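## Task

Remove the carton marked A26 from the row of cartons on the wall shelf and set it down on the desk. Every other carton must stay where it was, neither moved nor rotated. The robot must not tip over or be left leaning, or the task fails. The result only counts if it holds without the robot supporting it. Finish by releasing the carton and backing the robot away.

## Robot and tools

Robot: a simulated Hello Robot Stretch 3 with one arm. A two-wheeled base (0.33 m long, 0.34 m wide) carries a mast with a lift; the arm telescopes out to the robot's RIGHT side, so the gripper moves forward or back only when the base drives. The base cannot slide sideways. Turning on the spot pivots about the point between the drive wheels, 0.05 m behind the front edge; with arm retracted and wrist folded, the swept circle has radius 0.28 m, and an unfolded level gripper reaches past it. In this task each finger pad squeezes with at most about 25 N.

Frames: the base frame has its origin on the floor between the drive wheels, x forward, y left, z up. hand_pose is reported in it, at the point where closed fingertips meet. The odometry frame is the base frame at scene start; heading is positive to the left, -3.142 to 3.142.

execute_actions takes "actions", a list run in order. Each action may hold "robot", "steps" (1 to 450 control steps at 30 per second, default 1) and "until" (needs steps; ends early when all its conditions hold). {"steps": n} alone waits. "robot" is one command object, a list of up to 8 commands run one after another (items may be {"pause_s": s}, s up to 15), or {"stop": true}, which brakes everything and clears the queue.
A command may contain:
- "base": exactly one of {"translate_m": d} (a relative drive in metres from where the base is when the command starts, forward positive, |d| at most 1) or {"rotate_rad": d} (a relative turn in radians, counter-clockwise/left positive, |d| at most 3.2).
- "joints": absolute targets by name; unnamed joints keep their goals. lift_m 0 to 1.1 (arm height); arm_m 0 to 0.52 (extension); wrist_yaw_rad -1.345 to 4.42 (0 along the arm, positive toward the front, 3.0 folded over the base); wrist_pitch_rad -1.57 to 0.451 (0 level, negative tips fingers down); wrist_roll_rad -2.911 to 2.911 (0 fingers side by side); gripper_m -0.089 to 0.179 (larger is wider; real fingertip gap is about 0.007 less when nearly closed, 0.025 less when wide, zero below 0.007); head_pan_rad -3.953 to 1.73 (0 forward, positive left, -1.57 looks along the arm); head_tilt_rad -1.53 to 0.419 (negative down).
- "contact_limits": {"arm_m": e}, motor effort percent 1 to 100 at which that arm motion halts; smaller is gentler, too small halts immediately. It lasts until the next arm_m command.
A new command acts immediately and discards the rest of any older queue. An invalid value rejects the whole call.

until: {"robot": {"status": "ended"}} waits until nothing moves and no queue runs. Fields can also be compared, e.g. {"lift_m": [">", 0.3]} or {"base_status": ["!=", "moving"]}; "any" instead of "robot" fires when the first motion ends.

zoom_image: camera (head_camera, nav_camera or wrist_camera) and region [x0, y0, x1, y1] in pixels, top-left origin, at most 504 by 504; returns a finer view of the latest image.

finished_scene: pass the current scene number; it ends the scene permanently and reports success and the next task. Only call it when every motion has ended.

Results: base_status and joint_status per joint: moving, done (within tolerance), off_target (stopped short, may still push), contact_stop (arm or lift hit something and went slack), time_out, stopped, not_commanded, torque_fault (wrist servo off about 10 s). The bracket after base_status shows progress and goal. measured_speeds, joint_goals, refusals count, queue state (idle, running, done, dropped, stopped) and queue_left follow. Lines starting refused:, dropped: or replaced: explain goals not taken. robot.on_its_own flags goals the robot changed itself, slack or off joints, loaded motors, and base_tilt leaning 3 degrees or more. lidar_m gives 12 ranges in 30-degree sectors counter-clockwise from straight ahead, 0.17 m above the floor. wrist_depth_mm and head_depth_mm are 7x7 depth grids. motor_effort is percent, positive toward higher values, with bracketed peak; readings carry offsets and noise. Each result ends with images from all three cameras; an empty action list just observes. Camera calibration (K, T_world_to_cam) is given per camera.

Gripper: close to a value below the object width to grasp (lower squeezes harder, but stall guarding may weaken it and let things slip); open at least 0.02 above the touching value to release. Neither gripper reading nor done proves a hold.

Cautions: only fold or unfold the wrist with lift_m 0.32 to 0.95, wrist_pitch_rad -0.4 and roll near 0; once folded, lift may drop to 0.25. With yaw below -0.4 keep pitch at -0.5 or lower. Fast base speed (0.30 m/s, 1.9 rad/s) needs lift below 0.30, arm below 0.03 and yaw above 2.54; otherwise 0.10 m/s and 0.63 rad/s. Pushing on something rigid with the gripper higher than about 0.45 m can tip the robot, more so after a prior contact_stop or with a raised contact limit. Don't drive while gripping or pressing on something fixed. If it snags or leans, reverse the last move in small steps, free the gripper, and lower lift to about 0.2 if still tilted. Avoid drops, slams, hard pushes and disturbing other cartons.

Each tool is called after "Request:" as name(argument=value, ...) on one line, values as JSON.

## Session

Request:
execute_actions(actions=[])

Scene clock: 0.00 s.
robot.base_odometry: x=+0.000 y=+0.000 heading=+0.000 (m, m, rad; robot's odometry frame)
robot.turned_by_wheels: +0.000 (rad since the last result)
robot.turned_by_imu: +0.000 (rad since the last result)
robot.base_tilt: forward=-0.5 right=+0.9 (deg)
robot.lidar_m: 1.99 2.13 2.00 2.43 1.72 1.43 1.35 1.87 2.35 2.31 2.47 2.03
robot.head_depth_mm: 1900 1932 1910 1886 1881 1872 1854 / 1885 1944 1907 1919 1888 1897 1882 / 1877 1961 1953 1936 1920 1923 1907 / 1852 1986 1970 1978 1946 1937 1924 / 1839 2020 2000 1982 1979 1958 1955 / 1814 2060 2032 2020 2005 1985 1979 / 1798 2082 2047 2020 2020 1990 1985
robot.base_status: not_commanded
robot.joint_positions: lift_m=+0.335 arm_m=+0.003 wrist_yaw_rad=+2.994 wrist_pitch_rad=-0.331 wrist_roll_rad=+0.000 gripper_m=+0.037 head_pan_rad=-0.004 head_tilt_rad=-0.019
robot.joint_goals: lift_m=+0.335 arm_m=+0.003 wrist_yaw_rad=+2.994 wrist_pitch_rad=-0.331 wrist_roll_rad=+0.000 gripper_m=+0.037 head_pan_rad=-0.004 head_tilt_rad=-0.019
robot.joint_status: lift_m=not_commanded arm_m=not_commanded wrist_yaw_rad=not_commanded wrist_pitch_rad=not_commanded wrist_roll_rad=not_commanded gripper_m=not_commanded head_pan_rad=not_commanded head_tilt_rad=not_commanded
robot.measured_speeds: translate_m=+0.000 rotate_rad=+0.000 lift_m=+0.000 arm_m=+0.000 wrist_yaw_rad=+0.000 wrist_pitch_rad=+0.000 wrist_roll_rad=+0.000 head_pan_rad=+0.000 head_tilt_rad=+0.000
robot: refusals=0 queue=idle queue_left=0
robot.motor_effort: left_wheel=-1 right_wheel=+0 lift_m=+31 arm_m=+1 wrist_yaw_rad=+0 wrist_pitch_rad=+7 wrist_roll_rad=+0 gripper_m=+0 head_pan_rad=+0 head_tilt_rad=+0 (%)
robot.hand_pose: x=+0.0131 y=+0.0841 z=+0.3674 quat_wxyz=(+0.168, +0.704, +0.065, +0.687) (m; robot's base frame)
robot.wrist_depth_mm: - - - - - - - / - - - - - - - / - - - - - - - / 933 914 927 916 898 888 885 / 725 723 - 705 712 701 701 / 595 589 569 587 577 578 578 / 506 508 - 511 492 495 485
pictures: head_camera (sideways: a quarter turn clockwise sets it upright), nav_camera (sideways: a quarter turn counterclockwise sets it upright), wrist_camera
camera_calibration (this result's frames):
head_camera: T_world_to_cam=[[0.0132689, 0.0302649, -0.999454, 1.31733], [-0.0226536, 0.999294, 0.0299594, -0.0371139], [0.999655, 0.0222437, 0.0139451, -0.0695382], [0, 0, 0, 1]] pos_world=[0.0511939, -0.00123442, 1.31869]
nav_camera: T_world_to_cam=[[0.0555154, 0.0473731, 0.997333, -1.26361], [-0.020542, -0.998608, 0.0485771, -0.014453], [0.998246, -0.023184, -0.054465, 0.0195127], [0, 0, 0, 1]] pos_world=[0.0503745, 0.0458807, 1.26201]
wrist_camera: T_world_to_cam=[[0.978672, -0.204623, -0.0181665, 0.00286007], [-0.123988, -0.517862, -0.846432, 0.376113], [0.163792, 0.830631, -0.532188, 0.288561], [0, 0, 0, 1]] pos_world=[-0.00342966, -0.0443283, 0.471975]
Images, in order (width x height): head_camera 896x504, nav_camera 672x504, wrist_camera 644x364.

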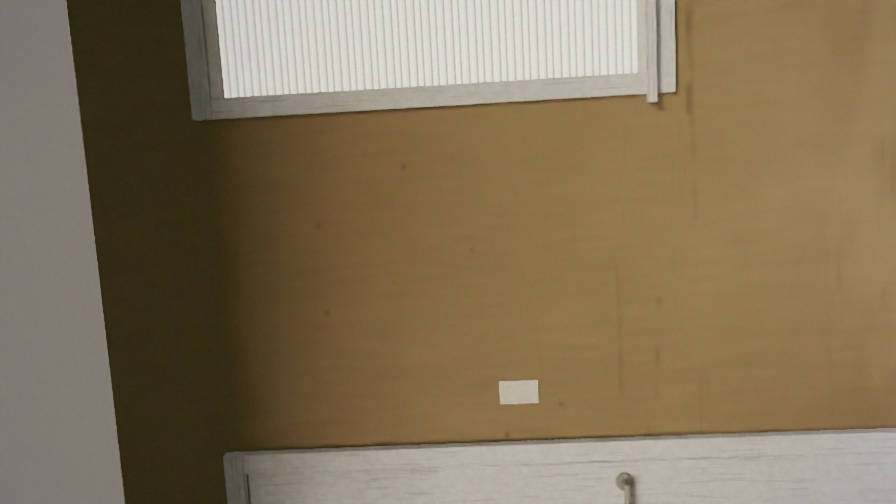

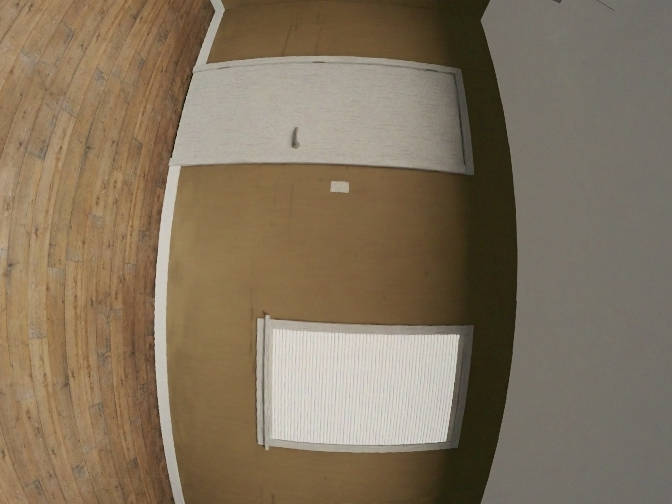

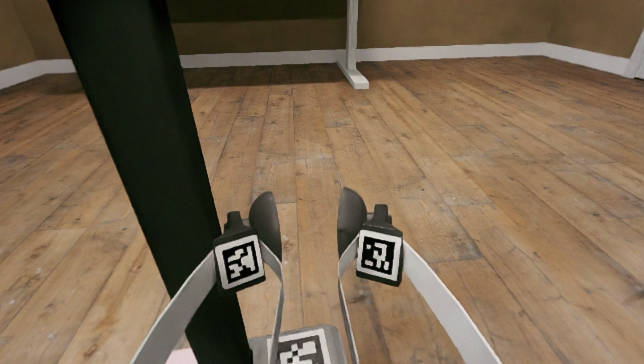

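Same layout, walls rotated about −5°. Turn to face the shelf wall.

Request:
execute_actions(actions=[{"robot":{"base":{"rotate_rad":-1.66},"joints":{"head_tilt_rad":-0.35,"lift_m":0.28}},"steps":450,"until":{"robot":{"status":"ended"}}}])

Scene clock: 2.63 s.
robot.base_odometry: x=+0.000 y=+0.000 heading=-1.660 (m, m, rad; robot's odometry frame)
robot.turned_by_wheels: -1.660 (rad since the last result)
robot.turned_by_imu: -1.662 (rad since the last result)
robot.base_tilt: forward=-0.6 right=+1.0 (deg)
robot.lidar_m: 2.31 2.40 2.07 2.00 2.08 2.51 2.00 2.14 1.43 1.36 1.82 2.40
robot.head_depth_mm: 2032 2115 2227 2330 2465 1975 1567 / 2016 2111 2231 2353 2466 2003 1578 / 2021 2122 2247 2308 2456 2012 1585 / 2024 2133 2225 2309 2485 2038 1594 / 2031 2119 2230 2124 2487 2053 1603 / 2036 2134 2249 2134 2494 2072 1616 / 2047 2130 2260 2210 2495 2114 1623
robot.base_status: done (rotate_rad -1.6599 of -1.6600)
robot.joint_positions: lift_m=+0.280 arm_m=+0.003 wrist_yaw_rad=+2.994 wrist_pitch_rad=-0.332 wrist_roll_rad=+0.000 gripper_m=+0.037 head_pan_rad=-0.004 head_tilt_rad=-0.346
robot.joint_goals: lift_m=+0.280 arm_m=+0.003 wrist_yaw_rad=+2.994 wrist_pitch_rad=-0.332 wrist_roll_rad=+0.000 gripper_m=+0.037 head_pan_rad=-0.004 head_tilt_rad=-0.350
robot.joint_status: lift_m=done arm_m=not_commanded wrist_yaw_rad=not_commanded wrist_pitch_rad=not_commanded wrist_roll_rad=not_commanded gripper_m=not_commanded head_pan_rad=not_commanded head_tilt_rad=done
robot.measured_speeds: translate_m=+0.000 rotate_rad=+0.000 lift_m=+0.000 arm_m=+0.000 wrist_yaw_rad=+0.000 wrist_pitch_rad=+0.000 wrist_roll_rad=+0.000 head_pan_rad=+0.000 head_tilt_rad=+0.000
robot: refusals=0 queue=done queue_left=0
robot.motor_effort: left_wheel=+1(10) right_wheel=-3(7) lift_m=+21(30) arm_m=+1(0) wrist_yaw_rad=+0(1) wrist_pitch_rad=+7(7) wrist_roll_rad=+0(0) gripper_m=+0(0) head_pan_rad=+0(0) head_tilt_rad=-2(18) (%)
robot.hand_pose: x=+0.0131 y=+0.0840 z=+0.3129 quat_wxyz=(+0.168, +0.704, +0.065, +0.687) (m; robot's base frame)
robot.wrist_depth_mm: - - - - - - - / - - - - - - - / - - - - - - - / 818 798 816 812 798 788 776 / 644 634 - 630 622 619 615 / 526 527 - 527 508 513 508 / 448 - - - 438 434 434
pictures: head_camera (sideways: a quarter turn clockwise sets it upright), nav_camera (sideways: a quarter turn counterclockwise sets it upright), wrist_camera
camera_calibration (this result's frames):
head_camera: T_world_to_cam=[[-0.308888, 0.0315058, -0.950576, 1.25524], [-0.011615, 0.999252, 0.0368933, -0.0461942], [0.951027, 0.0224368, -0.308291, 0.350211], [0, 0, 0, 1]] pos_world=[0.0541329, -0.00124548, 1.30288]
nav_camera: T_world_to_cam=[[0.373351, 0.0461493, 0.926542, -1.17297], [-0.00402528, -0.998672, 0.0513639, -0.0181604], [0.927681, -0.0229064, -0.372669, 0.434118], [0, 0, 0, 1]] pos_world=[0.0351347, 0.0459397, 1.24953]
wrist_camera: T_world_to_cam=[[0.978671, -0.204632, -0.0181384, 0.00185594], [-0.124046, -0.518258, -0.84618, 0.329935], [0.163755, 0.830382, -0.532588, 0.259782], [0, 0, 0, 1]] pos_world=[-0.00342972, -0.0443468, 0.417575]
Images, in order (width x height): head_camera 896x504, nav_camera 672x504, wrist_camera 644x364.

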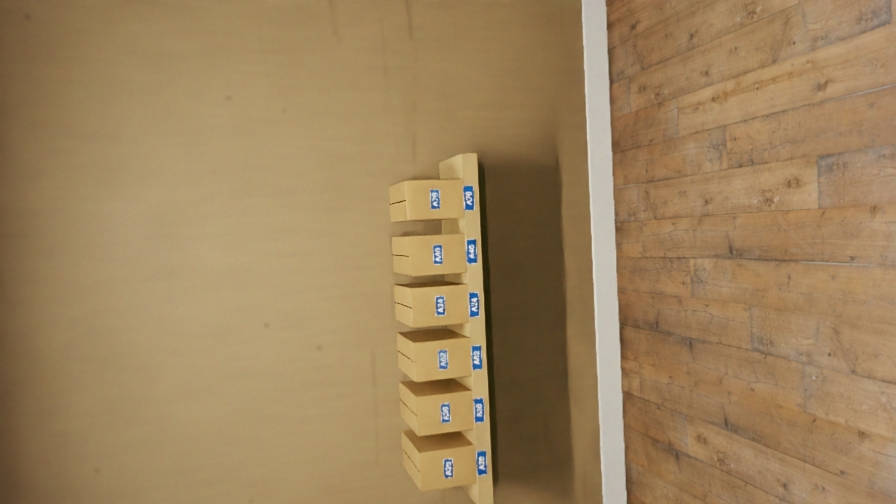

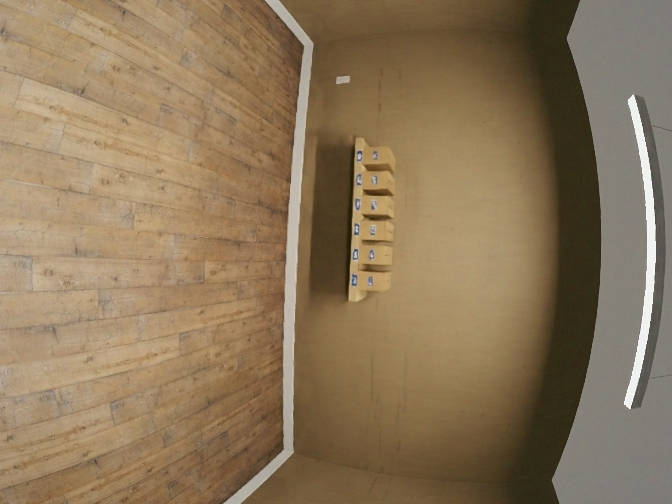

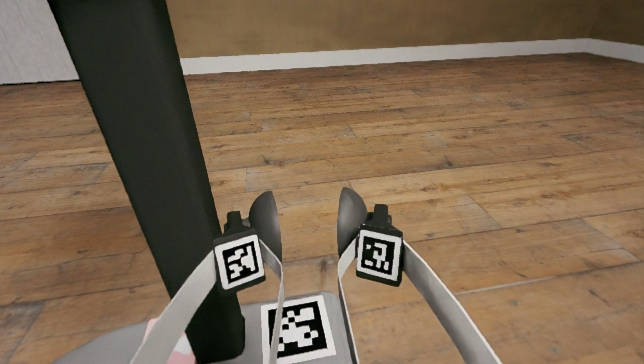

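Request:
zoom_image(camera="head_camera", region=[380,330,560,504])

Request:
zoom_image(camera="head_camera", region=[380,160,560,334])

Region (380, 330, 560, 504) of head_camera's 896x504 image, scaled by 2.800, with more detail than that image has; it fills the top 487 rows of this view, and the rest is white.

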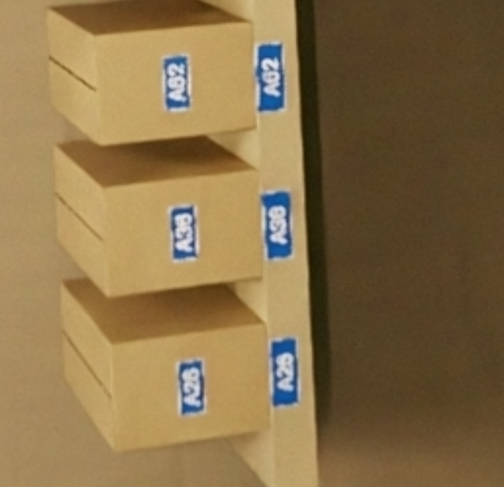

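Region (380, 160, 560, 334) of head_camera's 896x504 image, scaled by 2.800, with more detail than that image has; it fills the top 487 rows of this view, and the rest is white.

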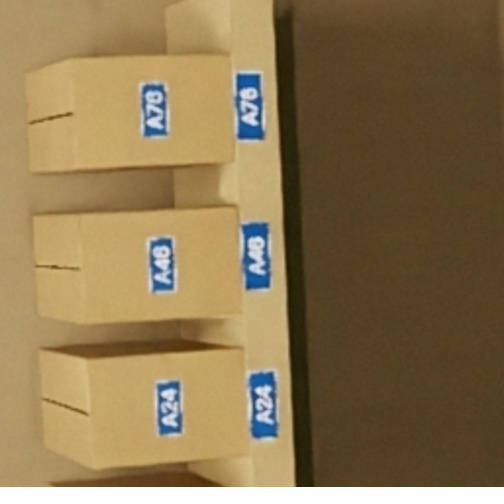

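Request:
execute_actions(actions=[{"robot":[{"base":{"rotate_rad":0.453},"joints":{"head_pan_rad":-1.6,"head_tilt_rad":-0.7,"wrist_pitch_rad":-0.4}},{"base":{"translate_m":1}},{"base":{"translate_m":0.724}},{"base":{"rotate_rad":1.11}}],"steps":450,"until":{"robot":{"status":"ended"}}},{"robot":{"joints":{"lift_m":0.95}},"steps":450,"until":{"robot":{"lift_m":[">",0.34]}}},{"robot":{"joints":{"wrist_yaw_rad":0}},"steps":450,"until":{"robot":{"wrist_yaw_rad":["<",0.3]}}},{"robot":{"joints":{"wrist_pitch_rad":-1.17,"gripper_m":0.158,"arm_m":0.15}},"steps":450,"until":{"robot":{"lift_m":[">",0.93],"wrist_pitch_rad":["<",-1.1]}}},{"robot":{"joints":{"arm_m":0.41}},"steps":450,"until":{"robot":{"status":"ended"}}}])

Scene clock: 25.17 s.
robot.base_odometry: x=+0.613 y=-1.611 heading=-0.097 (m, m, rad; robot's odometry frame)
robot.turned_by_wheels: +1.563 (rad since the last result)
robot.turned_by_imu: +1.568 (rad since the last result)
robot.base_tilt: forward=-0.5 right=+0.8 (deg)
robot.lidar_m: 1.23 1.28 1.76 3.51 3.35 2.56 2.51 1.10 0.81 0.78 0.81 1.11
robot.head_depth_mm: 653 712 - 717 702 1267 1217 / 651 696 823 808 771 1261 1226 / 651 - 822 731 706 1251 1224 / 650 707 796 791 785 1250 1239 / 646 716 801 907 1030 1242 1246 / 646 714 800 906 1049 1239 1249 / 645 714 797 908 1044 1234 1261
robot.base_status: done (rotate_rad +1.1098 of +1.1100)
robot.joint_positions: lift_m=+0.950 arm_m=+0.410 wrist_yaw_rad=-0.003 wrist_pitch_rad=-1.192 wrist_roll_rad=+0.004 gripper_m=+0.158 head_pan_rad=-1.593 head_tilt_rad=-0.692
robot.joint_goals: lift_m=+0.950 arm_m=+0.410 wrist_yaw_rad=+0.000 wrist_pitch_rad=-1.170 wrist_roll_rad=+0.004 gripper_m=+0.158 head_pan_rad=-1.600 head_tilt_rad=-0.700
robot.joint_status: lift_m=done arm_m=done wrist_yaw_rad=done wrist_pitch_rad=done wrist_roll_rad=not_commanded gripper_m=done head_pan_rad=done head_tilt_rad=done
robot.measured_speeds: translate_m=+0.000 rotate_rad=+0.000 lift_m=+0.000 arm_m=+0.000 wrist_yaw_rad=+0.000 wrist_pitch_rad=+0.000 wrist_roll_rad=+0.000 head_pan_rad=+0.000 head_tilt_rad=+0.000
robot: refusals=0 queue=done queue_left=0
robot.motor_effort: left_wheel=-4(11) right_wheel=+5(9) lift_m=+40(42) arm_m=+6(7) wrist_yaw_rad=+4(6) wrist_pitch_rad=+9(11) wrist_roll_rad=-2(2) gripper_m=-5(100) head_pan_rad=-3(34) head_tilt_rad=-3(18) (%)
robot.hand_pose: x=-0.0219 y=-0.6269 z=+0.8414 quat_wxyz=(+0.583, +0.395, -0.587, -0.399) (m; robot's base frame)
robot.wrist_depth_mm: 239 243 225 183 186 208 190 / 316 321 290 178 181 211 184 / 462 475 354 173 175 213 179 / 858 918 344 168 170 213 174 / 978 982 336 164 166 - 170 / 934 942 327 160 162 226 165 / 928 945 326 156 158 206 164
pictures: head_camera (sideways: a quarter turn clockwise sets it upright), nav_camera (sideways: a quarter turn counterclockwise sets it upright), wrist_camera
camera_calibration (this result's frames):
head_camera: T_world_to_cam=[[0.0440625, 0.611998, -0.789631, 1.04316], [0.998994, -0.020379, 0.0399506, -0.0563216], [0.00835774, -0.790597, -0.61228, 0.751513], [0, 0, 0, 1]] pos_world=[0.00401969, -0.0454176, 1.2861]
nav_camera: T_world_to_cam=[[0.0326486, -0.665956, 0.745276, -0.934529], [-0.998815, 0.00518178, 0.0483858, -0.00819238], [-0.0360847, -0.745973, -0.664998, 0.820342], [0, 0, 0, 1]] pos_world=[0.0519302, -0.0103607, 1.2424]
wrist_camera: T_world_to_cam=[[-0.997711, 0.0598432, 0.0314814, -0.0189246], [0.0544945, 0.987242, -0.149613, 0.765988], [-0.040033, -0.147555, -0.988243, 0.903105], [0, 0, 0, 1]] pos_world=[-0.0244694, -0.621826, 1.00768]
Images, in order (width x height): head_camera 896x504, nav_camera 672x504, wrist_camera 644x364.

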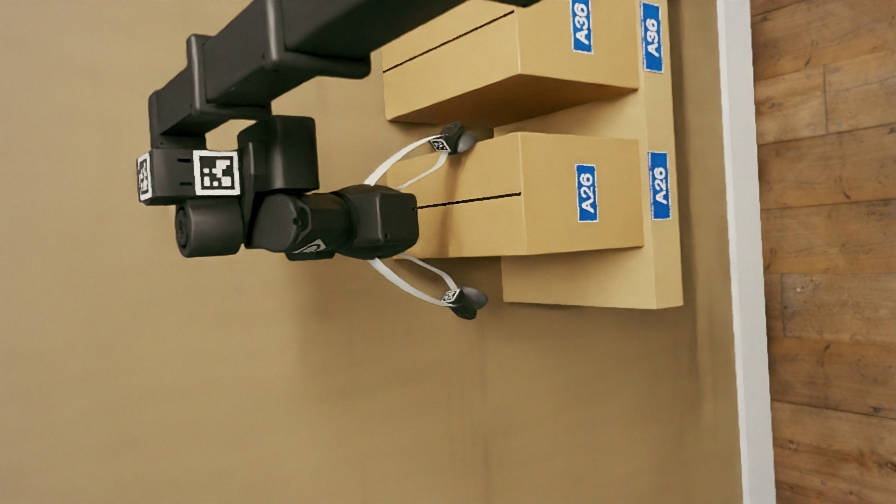

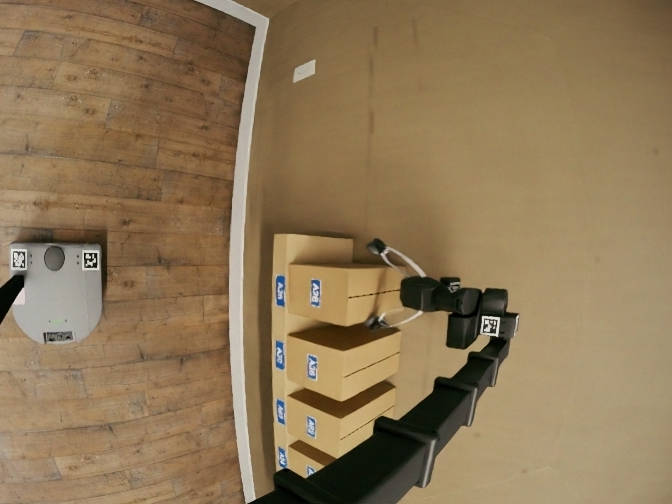

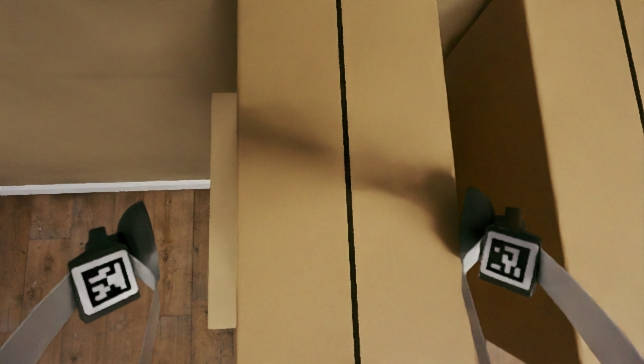

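Request:
execute_actions(actions=[{"robot":[{"joints":{"lift_m":0.965}},{"base":{"translate_m":-0.02},"joints":{"arm_m":0.428,"wrist_pitch_rad":-1.17,"wrist_roll_rad":0}},{"joints":{"lift_m":0.945}}],"steps":450,"until":{"robot":{"status":"ended"}}}])

Scene clock: 28.40 s.
robot.base_odometry: x=+0.594 y=-1.609 heading=-0.097 (m, m, rad; robot's odometry frame)
robot.turned_by_wheels: +0.000 (rad since the last result)
robot.turned_by_imu: +0.000 (rad since the last result)
robot.base_tilt: forward=-0.6 right=+1.1 (deg)
robot.lidar_m: 1.25 1.30 1.79 3.91 3.32 2.54 2.49 1.10 0.81 0.78 0.81 1.12
robot.head_depth_mm: 653 711 - 718 701 1272 1215 / 652 695 819 785 749 1259 1223 / 651 - 820 759 718 1257 1231 / 650 707 797 765 717 1247 1237 / 648 717 802 908 982 1246 1242 / 647 715 800 908 1048 1244 1255 / 644 713 797 904 1044 1238 1257
robot.base_status: done (translate_m -0.0200 of -0.0200)
robot.joint_positions: lift_m=+0.945 arm_m=+0.428 wrist_yaw_rad=-0.003 wrist_pitch_rad=-1.178 wrist_roll_rad=+0.004 gripper_m=+0.158 head_pan_rad=-1.593 head_tilt_rad=-0.692
robot.joint_goals: lift_m=+0.945 arm_m=+0.428 wrist_yaw_rad=+0.000 wrist_pitch_rad=-1.170 wrist_roll_rad=+0.000 gripper_m=+0.158 head_pan_rad=-1.600 head_tilt_rad=-0.700
robot.joint_status: lift_m=done arm_m=done wrist_yaw_rad=done wrist_pitch_rad=done wrist_roll_rad=done gripper_m=done head_pan_rad=done head_tilt_rad=done
robot.measured_speeds: translate_m=+0.000 rotate_rad=+0.000 lift_m=+0.000 arm_m=+0.000 wrist_yaw_rad=+0.000 wrist_pitch_rad=+0.000 wrist_roll_rad=+0.000 head_pan_rad=+0.000 head_tilt_rad=+0.000
robot: refusals=0 queue=done queue_left=0
robot.motor_effort: left_wheel=-2(6) right_wheel=+2(4) lift_m=+22(39) arm_m=+5(7) wrist_yaw_rad=+4(4) wrist_pitch_rad=+3(9) wrist_roll_rad=-2(2) gripper_m=+1(6) head_pan_rad=-3(3) head_tilt_rad=-3(2) (%)
robot.hand_pose: x=-0.0219 y=-0.6484 z=+0.8382 quat_wxyz=(+0.586, +0.391, -0.589, -0.395) (m; robot's base frame)
robot.wrist_depth_mm: 208 210 180 181 203 188 188 / 270 277 175 176 245 183 182 / 391 403 169 170 174 182 176 / 714 747 164 165 169 183 171 / 974 - 160 161 164 166 166 / 952 952 156 156 159 195 162 / 912 919 151 152 154 189 157
pictures: head_camera (sideways: a quarter turn clockwise sets it upright), nav_camera (sideways: a quarter turn counterclockwise sets it upright), wrist_camera
camera_calibration (this result's frames):
head_camera: T_world_to_cam=[[0.0440624, 0.611998, -0.789631, 1.04316], [0.998994, -0.0203789, 0.0399506, -0.0563216], [0.00835784, -0.790597, -0.61228, 0.751513], [0, 0, 0, 1]] pos_world=[0.00401969, -0.0454176, 1.2861]
nav_camera: T_world_to_cam=[[0.0326487, -0.665956, 0.745276, -0.934529], [-0.998815, 0.00518166, 0.0483858, -0.00819238], [-0.0360846, -0.745973, -0.664998, 0.820342], [0, 0, 0, 1]] pos_world=[0.0519302, -0.0103607, 1.2424]
wrist_camera: T_world_to_cam=[[-0.997742, 0.0596134, 0.0309535, -0.0172536], [0.0537888, 0.985094, -0.16339, 0.796886], [-0.0402323, -0.161356, -0.986076, 0.88601], [0, 0, 0, 1]] pos_world=[-0.024432, -0.641017, 1.00441]
Images, in order (width x height): head_camera 896x504, nav_camera 672x504, wrist_camera 644x364.

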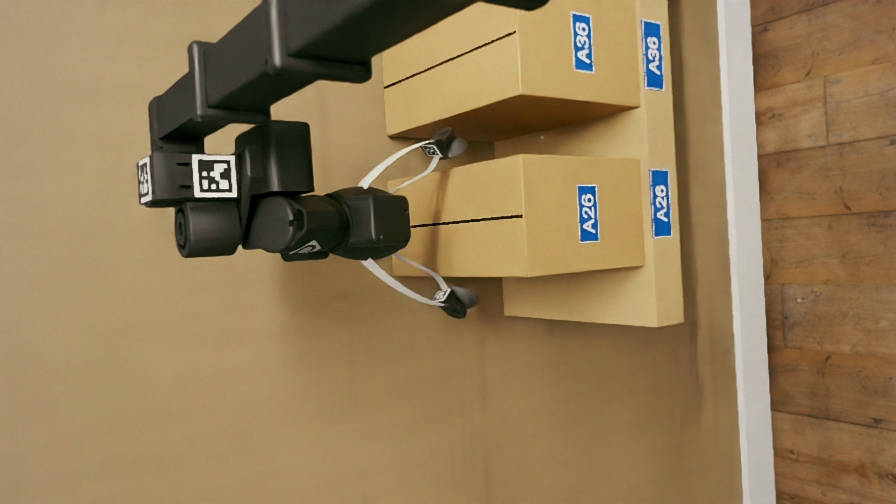

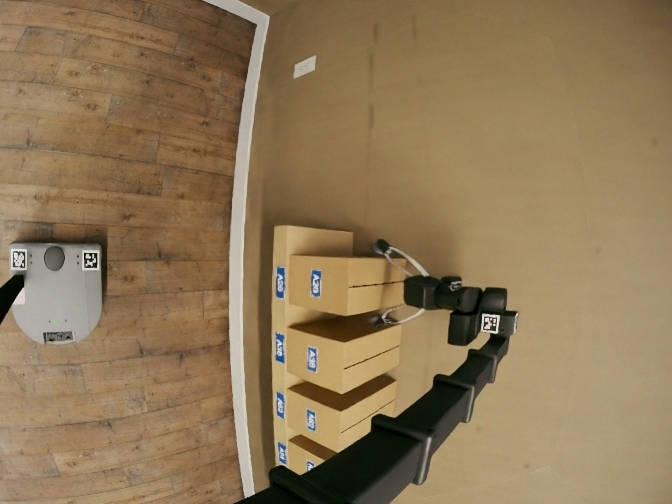

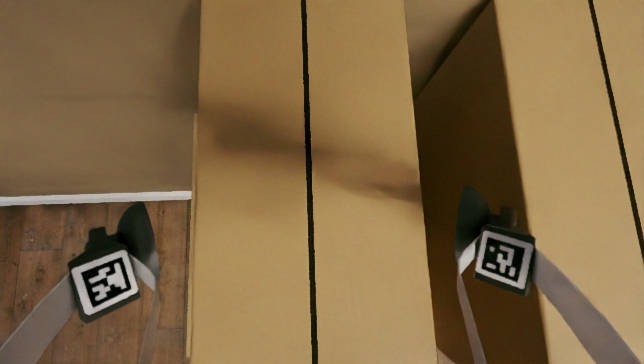

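Request:
execute_actions(actions=[{"robot":[{"joints":{"lift_m":0.917,"gripper_m":0.154}},{"joints":{"gripper_m":0.106}},{"pause_s":0.3},{"joints":{"lift_m":0.94}}],"steps":450,"until":{"robot":{"status":"ended"}}}])

Scene clock: 31.47 s.
robot.base_odometry: x=+0.594 y=-1.609 heading=-0.097 (m, m, rad; robot's odometry frame)
robot.turned_by_wheels: +0.000 (rad since the last result)
robot.turned_by_imu: -0.001 (rad since the last result)
robot.base_tilt: forward=-0.4 right=+0.8 (deg)
robot.lidar_m: 1.25 1.30 1.79 3.93 3.32 2.55 2.49 1.10 0.81 0.78 0.81 1.11
robot.head_depth_mm: 653 713 - 719 702 1267 1221 / 653 700 822 789 750 1256 1219 / 651 689 828 721 715 1254 1231 / 650 708 796 726 713 1251 1231 / 648 718 801 910 991 1247 1245 / 647 716 801 908 1048 1241 1249 / 647 713 797 905 1043 1232 1259
robot.base_status: done (translate_m -0.0200 of -0.0200)
robot.joint_positions: lift_m=+0.940 arm_m=+0.428 wrist_yaw_rad=-0.003 wrist_pitch_rad=-1.178 wrist_roll_rad=+0.004 gripper_m=+0.107 head_pan_rad=-1.593 head_tilt_rad=-0.692
robot.joint_goals: lift_m=+0.940 arm_m=+0.428 wrist_yaw_rad=+0.000 wrist_pitch_rad=-1.170 wrist_roll_rad=+0.000 gripper_m=+0.106 head_pan_rad=-1.600 head_tilt_rad=-0.700
robot.joint_status: lift_m=done arm_m=done wrist_yaw_rad=done wrist_pitch_rad=done wrist_roll_rad=done gripper_m=off_target head_pan_rad=done head_tilt_rad=done
robot.measured_speeds: translate_m=+0.000 rotate_rad=+0.000 lift_m=+0.000 arm_m=+0.000 wrist_yaw_rad=+0.000 wrist_pitch_rad=+0.000 wrist_roll_rad=+0.000 head_pan_rad=+0.000 head_tilt_rad=+0.000
robot: refusals=0 queue=done queue_left=0
robot.motor_effort: left_wheel=-2(2) right_wheel=+2(2) lift_m=+42(43) arm_m=+6(5) wrist_yaw_rad=+4(4) wrist_pitch_rad=+3(3) wrist_roll_rad=-2(2) gripper_m=-39(100) head_pan_rad=-4(4) head_tilt_rad=-3(4) (%)
robot.hand_pose: x=-0.0219 y=-0.6483 z=+0.8323 quat_wxyz=(+0.586, +0.391, -0.589, -0.395) (m; robot's base frame)
robot.wrist_depth_mm: 207 209 150 151 155 182 181 / 272 275 145 147 149 180 175 / 394 400 140 142 144 182 170 / 703 695 136 137 139 184 165 / 959 969 131 133 134 163 160 / 951 - 127 129 130 201 155 / 917 916 124 125 126 189 152
pictures: head_camera (sideways: a quarter turn clockwise sets it upright), nav_camera (sideways: a quarter turn counterclockwise sets it upright), wrist_camera
camera_calibration (this result's frames):
head_camera: T_world_to_cam=[[0.0440624, 0.611998, -0.789631, 1.04316], [0.998994, -0.0203789, 0.0399506, -0.0563216], [0.00835784, -0.790596, -0.61228, 0.751513], [0, 0, 0, 1]] pos_world=[0.00401969, -0.0454176, 1.2861]
nav_camera: T_world_to_cam=[[0.0326487, -0.665957, 0.745276, -0.934529], [-0.998815, 0.00518165, 0.0483858, -0.00819237], [-0.0360846, -0.745973, -0.664998, 0.820342], [0, 0, 0, 1]] pos_world=[0.0519302, -0.0103607, 1.2424]
wrist_camera: T_world_to_cam=[[-0.997742, 0.0595904, 0.0309898, -0.0171248], [0.0537861, 0.985199, -0.162756, 0.795312], [-0.0402298, -0.160722, -0.98618, 0.880721], [0, 0, 0, 1]] pos_world=[-0.0244316, -0.640969, 0.998522]
Images, in order (width x height): head_camera 896x504, nav_camera 672x504, wrist_camera 644x364.

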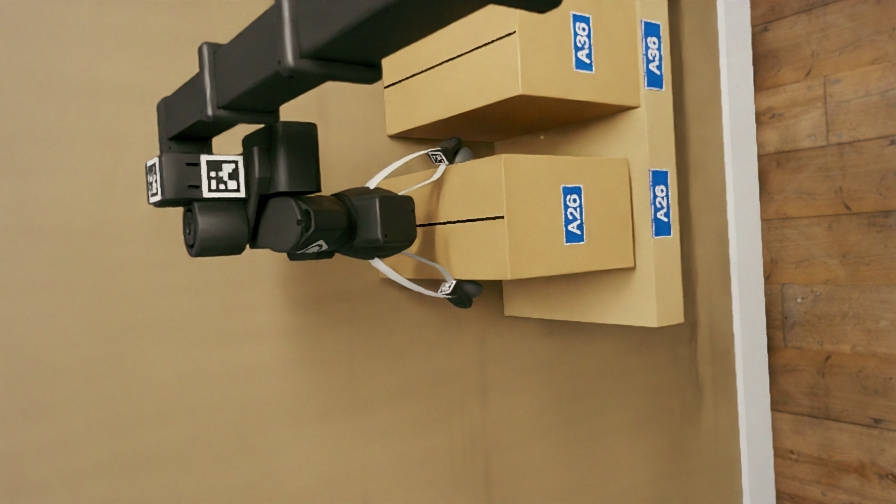

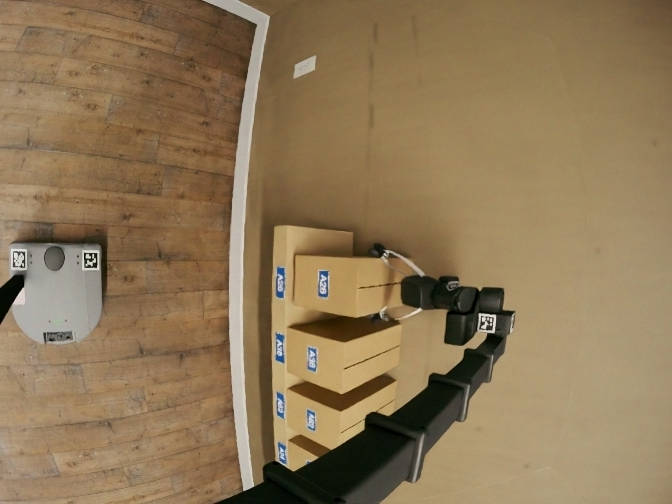

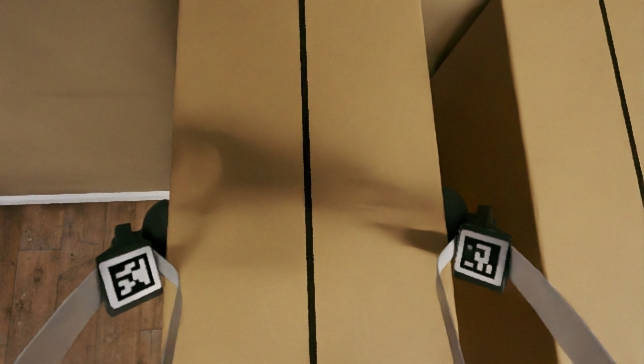

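Request:
execute_actions(actions=[{"robot":[{"joints":{"arm_m":0.1}},{"base":{"rotate_rad":1.74},"joints":{"head_pan_rad":-0.17}},{"base":{"translate_m":1},"joints":{"lift_m":1.06,"arm_m":0.3}}],"steps":450,"until":{"robot":{"translate_m":[">",0.7]}}},{"robot":{"base":{"translate_m":1}},"steps":450,"until":{"robot":{"translate_m":[">",0.95]}}},{"robot":{"base":{"translate_m":0.93}},"steps":450,"until":{"robot":{"status":"ended"}}}])

Scene clock: 65.90 s.
robot.base_odometry: x=+0.408 y=+0.968 heading=+1.643 (m, m, rad; robot's odometry frame)
robot.turned_by_wheels: +1.740 (rad since the last result)
robot.turned_by_imu: +1.743 (rad since the last result)
robot.base_tilt: forward=-0.4 right=+1.0 (deg)
robot.lidar_m: 0.98 1.48 2.04 1.60 2.18 3.28 3.28 2.09 1.69 1.70 1.74 0.98
robot.head_depth_mm: 1224 1355 1517 1686 1646 1419 1226 / 1223 1355 1442 945 1625 1421 1226 / 1230 1350 1278 957 1390 1430 1226 / 1224 1352 1290 964 1644 1447 1235 / 1222 1355 1311 975 1615 1447 1240 / 1226 1354 1326 984 1622 1463 1254 / 1223 1355 1347 992 1625 1477 1258
robot.base_status: done (translate_m +0.9300 of +0.9300)
robot.joint_positions: lift_m=+1.060 arm_m=+0.300 wrist_yaw_rad=-0.002 wrist_pitch_rad=-1.179 wrist_roll_rad=+0.002 gripper_m=+0.107 head_pan_rad=-0.177 head_tilt_rad=-0.692
robot.joint_goals: lift_m=+1.060 arm_m=+0.300 wrist_yaw_rad=+0.000 wrist_pitch_rad=-1.170 wrist_roll_rad=+0.000 gripper_m=+0.106 head_pan_rad=-0.170 head_tilt_rad=-0.700
robot.joint_status: lift_m=done arm_m=done wrist_yaw_rad=done wrist_pitch_rad=done wrist_roll_rad=done gripper_m=off_target head_pan_rad=done head_tilt_rad=done
robot.measured_speeds: translate_m=+0.000 rotate_rad=+0.000 lift_m=+0.000 arm_m=+0.000 wrist_yaw_rad=+0.000 wrist_pitch_rad=+0.000 wrist_roll_rad=+0.000 head_pan_rad=+0.000 head_tilt_rad=+0.000
robot: refusals=0 queue=done queue_left=0
robot.motor_effort: left_wheel=-3(7) right_wheel=+2(6) lift_m=+42(42) arm_m=+5(3) wrist_yaw_rad=+2(3) wrist_pitch_rad=+3(4) wrist_roll_rad=-1(2) gripper_m=-38(39) head_pan_rad=+2(40) head_tilt_rad=-3(3) (%)
robot.hand_pose: x=-0.0217 y=-0.5201 z=+0.9522 quat_wxyz=(+0.587, +0.392, -0.588, -0.394) (m; robot's base frame)
robot.wrist_depth_mm: - - 150 151 155 - - / - - 145 146 149 - - / - - 140 141 144 - - / - - 136 137 139 - - / - - 131 133 134 - - / - - 128 129 131 - - / 994 - 124 125 126 - -
pictures: head_camera (sideways: a quarter turn clockwise sets it upright), nav_camera (sideways: a quarter turn counterclockwise sets it upright), wrist_camera
camera_calibration (this result's frames):
head_camera: T_world_to_cam=[[-0.597915, 0.137773, -0.789631, 1.04708], [0.173963, 0.983942, 0.0399506, -0.0512889], [0.782455, -0.113479, -0.61228, 0.746791], [0, 0, 0, 1]] pos_world=[0.0506557, -0.009049, 1.2861]
nav_camera: T_world_to_cam=[[0.663041, -0.0702857, 0.745276, -0.938374], [-0.158919, -0.986105, 0.0483858, -0.0133158], [0.73152, -0.15052, -0.664998, 0.815659], [0, 0, 0, 1]] pos_world=[0.0233942, 0.0436882, 1.2424]
wrist_camera: T_world_to_cam=[[-0.997918, 0.0561324, 0.0317685, -0.0308987], [0.0502727, 0.985491, -0.162109, 0.688014], [-0.0404072, -0.160175, -0.986261, 1.01997], [0, 0, 0, 1]] pos_world=[-0.0242085, -0.512924, 1.11847]
Images, in order (width x height): head_camera 896x504, nav_camera 672x504, wrist_camera 644x364.

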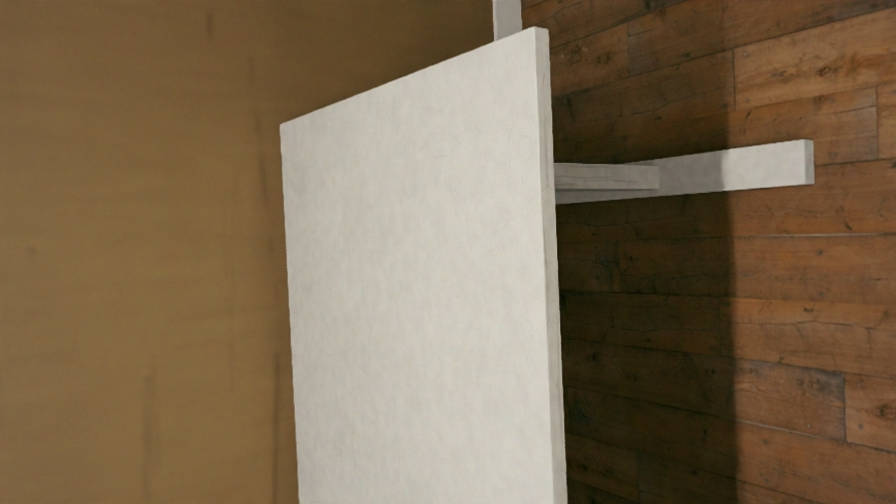

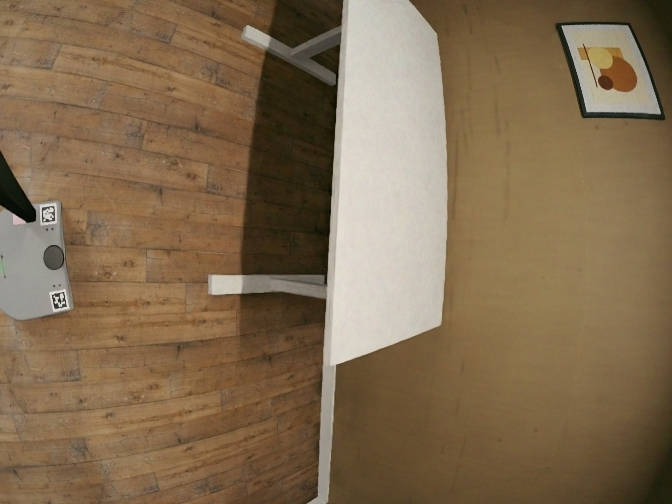

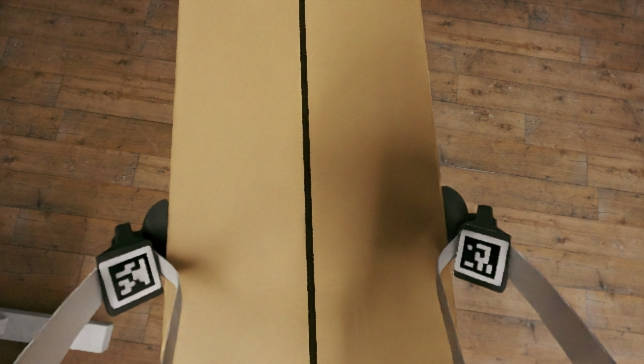

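Request:
execute_actions(actions=[{"robot":[{"base":{"translate_m":0.1},"joints":{"lift_m":1.02}},{"base":{"rotate_rad":1.42},"joints":{"head_pan_rad":-1.6,"arm_m":0.5}},{"joints":{"lift_m":0.985}}],"steps":450,"until":{"robot":{"status":"ended"}}}])

Scene clock: 72.20 s.
robot.base_odometry: x=+0.401 y=+1.067 heading=+3.063 (m, m, rad; robot's odometry frame)
robot.turned_by_wheels: +1.420 (rad since the last result)
robot.turned_by_imu: +1.425 (rad since the last result)
robot.base_tilt: forward=-0.5 right=+0.9 (deg)
robot.lidar_m: 1.95 1.70 2.97 3.37 2.37 1.78 1.71 1.79 1.38 0.88 1.41 1.41
robot.head_depth_mm: 1142 - 1449 1510 796 1420 1220 / 1129 1301 1264 946 782 1424 1211 / 1112 1309 1266 719 764 1389 1216 / 1134 1271 832 707 766 1444 1237 / 1144 1264 1307 972 796 1452 1241 / 1146 1266 1320 980 803 1462 1254 / 1146 1269 1345 992 810 1476 1260
robot.base_status: done (rotate_rad +1.4199 of +1.4200)
robot.joint_positions: lift_m=+0.985 arm_m=+0.500 wrist_yaw_rad=-0.002 wrist_pitch_rad=-1.179 wrist_roll_rad=+0.002 gripper_m=+0.107 head_pan_rad=-1.593 head_tilt_rad=-0.692
robot.joint_goals: lift_m=+0.985 arm_m=+0.500 wrist_yaw_rad=+0.000 wrist_pitch_rad=-1.170 wrist_roll_rad=+0.000 gripper_m=+0.106 head_pan_rad=-1.600 head_tilt_rad=-0.700
robot.joint_status: lift_m=done arm_m=done wrist_yaw_rad=done wrist_pitch_rad=done wrist_roll_rad=done gripper_m=off_target head_pan_rad=done head_tilt_rad=done
robot.measured_speeds: translate_m=+0.000 rotate_rad=+0.000 lift_m=+0.000 arm_m=+0.000 wrist_yaw_rad=+0.000 wrist_pitch_rad=+0.000 wrist_roll_rad=+0.000 head_pan_rad=+0.000 head_tilt_rad=+0.000
robot: refusals=0 queue=done queue_left=0
robot.motor_effort: left_wheel=-3(8) right_wheel=+2(8) lift_m=+23(43) arm_m=+5(7) wrist_yaw_rad=+2(2) wrist_pitch_rad=+4(3) wrist_roll_rad=-1(1) gripper_m=-39(39) head_pan_rad=-3(37) head_tilt_rad=-3(3) (%)
robot.hand_pose: x=-0.0217 y=-0.7201 z=+0.8780 quat_wxyz=(+0.587, +0.392, -0.588, -0.394) (m; robot's base frame)
robot.wrist_depth_mm: 346 349 150 152 155 367 982 / 335 336 145 146 149 357 - / 325 329 140 141 144 344 - / 317 319 136 137 139 333 - / 308 310 131 133 134 325 - / 301 - 127 129 130 313 - / 292 293 124 125 126 305 -
pictures: head_camera (sideways: a quarter turn clockwise sets it upright), nav_camera (sideways: a quarter turn counterclockwise sets it upright), wrist_camera
camera_calibration (this result's frames):
head_camera: T_world_to_cam=[[0.0440232, 0.612002, -0.78963, 1.04316], [0.998995, -0.020315, 0.0399506, -0.0563216], [0.00840846, -0.790596, -0.612281, 0.751513], [0, 0, 0, 1]] pos_world=[0.0040226, -0.0454178, 1.2861]
nav_camera: T_world_to_cam=[[0.0326913, -0.665955, 0.745275, -0.934529], [-0.998816, 0.00511768, 0.0483858, -0.00819236], [-0.0360368, -0.745974, -0.664999, 0.820342], [0, 0, 0, 1]] pos_world=[0.0519309, -0.0103577, 1.2424]
wrist_camera: T_world_to_cam=[[-0.997918, 0.0561205, 0.0317742, -0.0173281], [0.0502616, 0.985498, -0.162071, 0.873066], [-0.0404089, -0.160137, -0.986267, 0.914795], [0, 0, 0, 1]] pos_world=[-0.0242078, -0.71294, 1.04428]
Images, in order (width x height): head_camera 896x504, nav_camera 672x504, wrist_camera 644x364.

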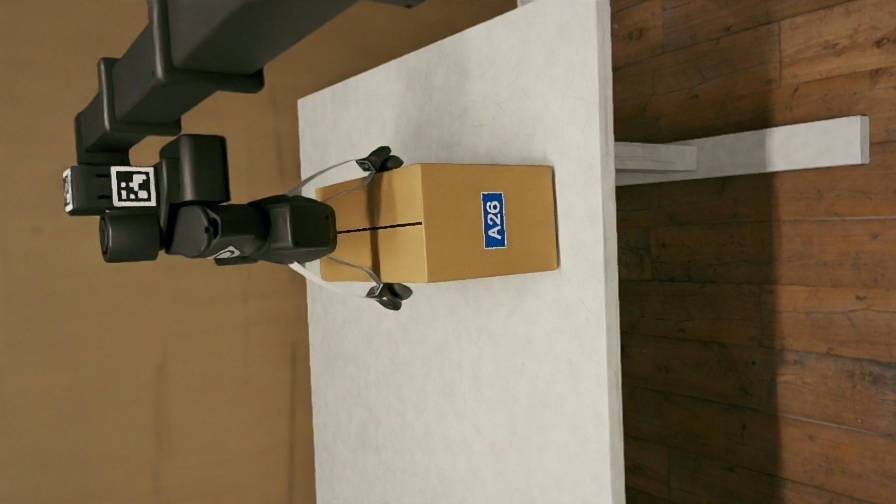

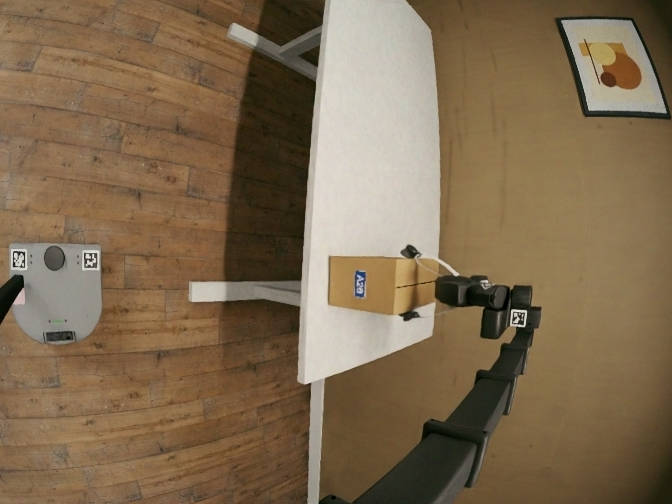

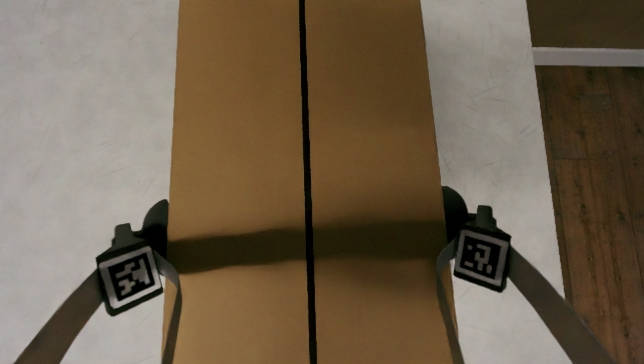

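Request:
execute_actions(actions=[{"robot":{"joints":{"lift_m":0.977}},"steps":450,"until":{"robot":{"status":"ended"}}},{"robot":[{"joints":{"gripper_m":0.17}},{"joints":{"lift_m":1.05,"arm_m":0.17}}],"steps":450,"until":{"robot":{"status":"ended"}}}])

Scene clock: 78.37 s.
robot.base_odometry: x=+0.401 y=+1.067 heading=+3.063 (m, m, rad; robot's odometry frame)
robot.turned_by_wheels: +0.000 (rad since the last result)
robot.turned_by_imu: -0.001 (rad since the last result)
robot.base_tilt: forward=-0.4 right=+1.0 (deg)
robot.lidar_m: 1.94 1.70 2.98 3.38 2.37 1.78 1.71 1.79 1.38 0.88 1.41 1.41
robot.head_depth_mm: - 1242 1474 1517 794 1421 1214 / - - 1147 942 778 1431 1217 / 1114 - - - 765 1382 1218 / 1125 1274 1292 739 767 1442 1236 / 1150 1266 1314 977 776 1449 1239 / 1145 1268 1328 983 804 1457 1249 / 1145 1273 1350 992 812 1476 1264
robot.base_status: done (rotate_rad +1.4199 of +1.4200)
robot.joint_positions: lift_m=+1.050 arm_m=+0.170 wrist_yaw_rad=-0.002 wrist_pitch_rad=-1.176 wrist_roll_rad=+0.002 gripper_m=+0.170 head_pan_rad=-1.593 head_tilt_rad=-0.692
robot.joint_goals: lift_m=+1.050 arm_m=+0.170 wrist_yaw_rad=+0.000 wrist_pitch_rad=-1.170 wrist_roll_rad=+0.000 gripper_m=+0.170 head_pan_rad=-1.600 head_tilt_rad=-0.700
robot.joint_status: lift_m=done arm_m=done wrist_yaw_rad=done wrist_pitch_rad=done wrist_roll_rad=done gripper_m=done head_pan_rad=done head_tilt_rad=done
robot.measured_speeds: translate_m=+0.000 rotate_rad=+0.000 lift_m=+0.000 arm_m=+0.000 wrist_yaw_rad=+0.000 wrist_pitch_rad=+0.000 wrist_roll_rad=+0.000 head_pan_rad=+0.000 head_tilt_rad=+0.000
robot: refusals=0 queue=done queue_left=0
robot.motor_effort: left_wheel=-2(3) right_wheel=+2(2) lift_m=+41(42) arm_m=-4(5) wrist_yaw_rad=+2(2) wrist_pitch_rad=+2(4) wrist_roll_rad=-1(1) gripper_m=+1(100) head_pan_rad=-3(3) head_tilt_rad=-3(3) (%)
robot.hand_pose: x=-0.0217 y=-0.3915 z=+0.9425 quat_wxyz=(+0.588, +0.392, -0.589, -0.394) (m; robot's base frame)
robot.wrist_depth_mm: 417 422 422 340 437 - - / 405 411 412 419 423 - - / - - - - - - - / - - - - - - - / - - - - - - - / - - - - - - - / - - - - - - -
pictures: head_camera (sideways: a quarter turn clockwise sets it upright), nav_camera (sideways: a quarter turn counterclockwise sets it upright), wrist_camera
camera_calibration (this result's frames):
head_camera: T_world_to_cam=[[0.0440232, 0.612002, -0.78963, 1.04316], [0.998995, -0.0203149, 0.0399506, -0.0563216], [0.00840856, -0.790595, -0.612281, 0.751514], [0, 0, 0, 1]] pos_world=[0.0040226, -0.0454177, 1.2861]
nav_camera: T_world_to_cam=[[0.0326914, -0.665955, 0.745275, -0.934528], [-0.998816, 0.00511755, 0.0483858, -0.00819235], [-0.0360368, -0.745974, -0.664999, 0.820342], [0, 0, 0, 1]] pos_world=[0.0519309, -0.0103577, 1.2424]
wrist_camera: T_world_to_cam=[[-0.997927, 0.0560057, 0.031694, -0.0377828], [0.0500574, 0.985089, -0.164605, 0.561904], [-0.0404402, -0.162677, -0.98585, 1.02958], [0, 0, 0, 1]] pos_world=[-0.0241957, -0.38392, 1.1087]
Images, in order (width x height): head_camera 896x504, nav_camera 672x504, wrist_camera 644x364.

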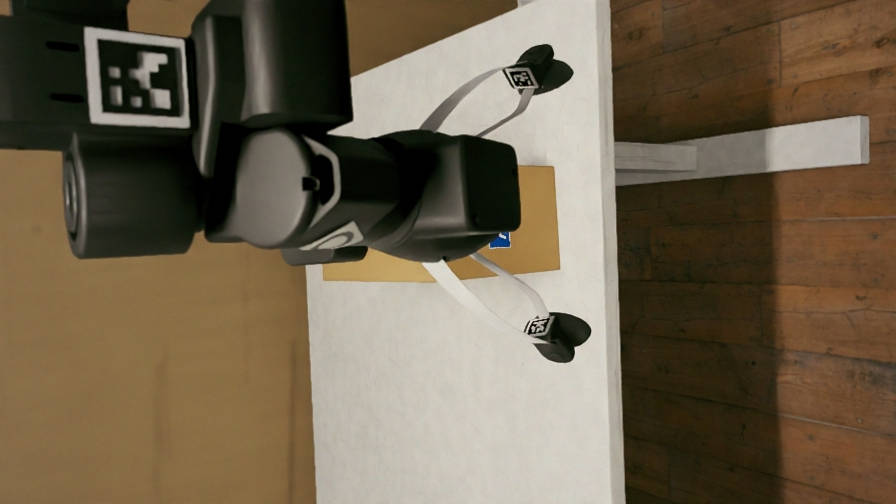

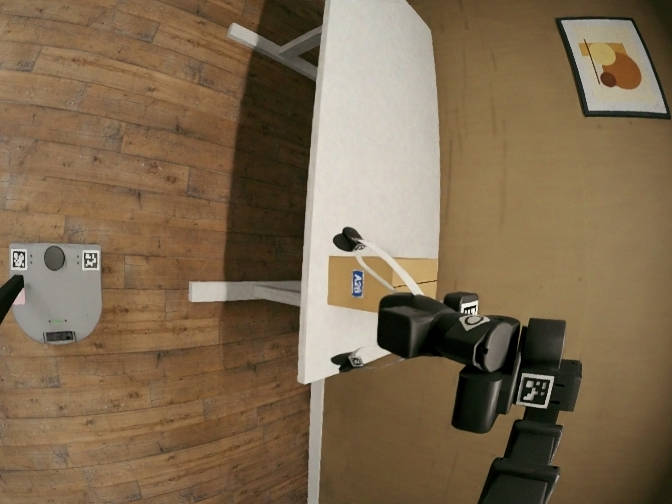

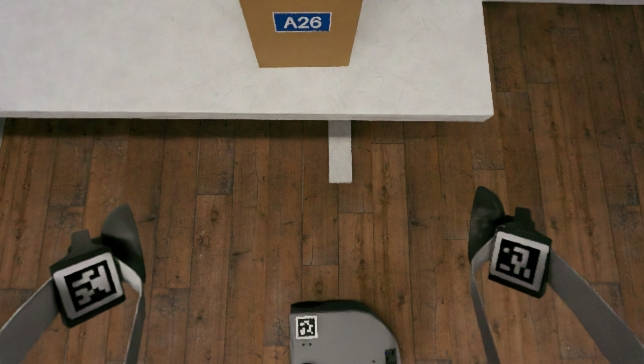

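Request:
finished_scene(scene=2)

The scene is finished: the task was done.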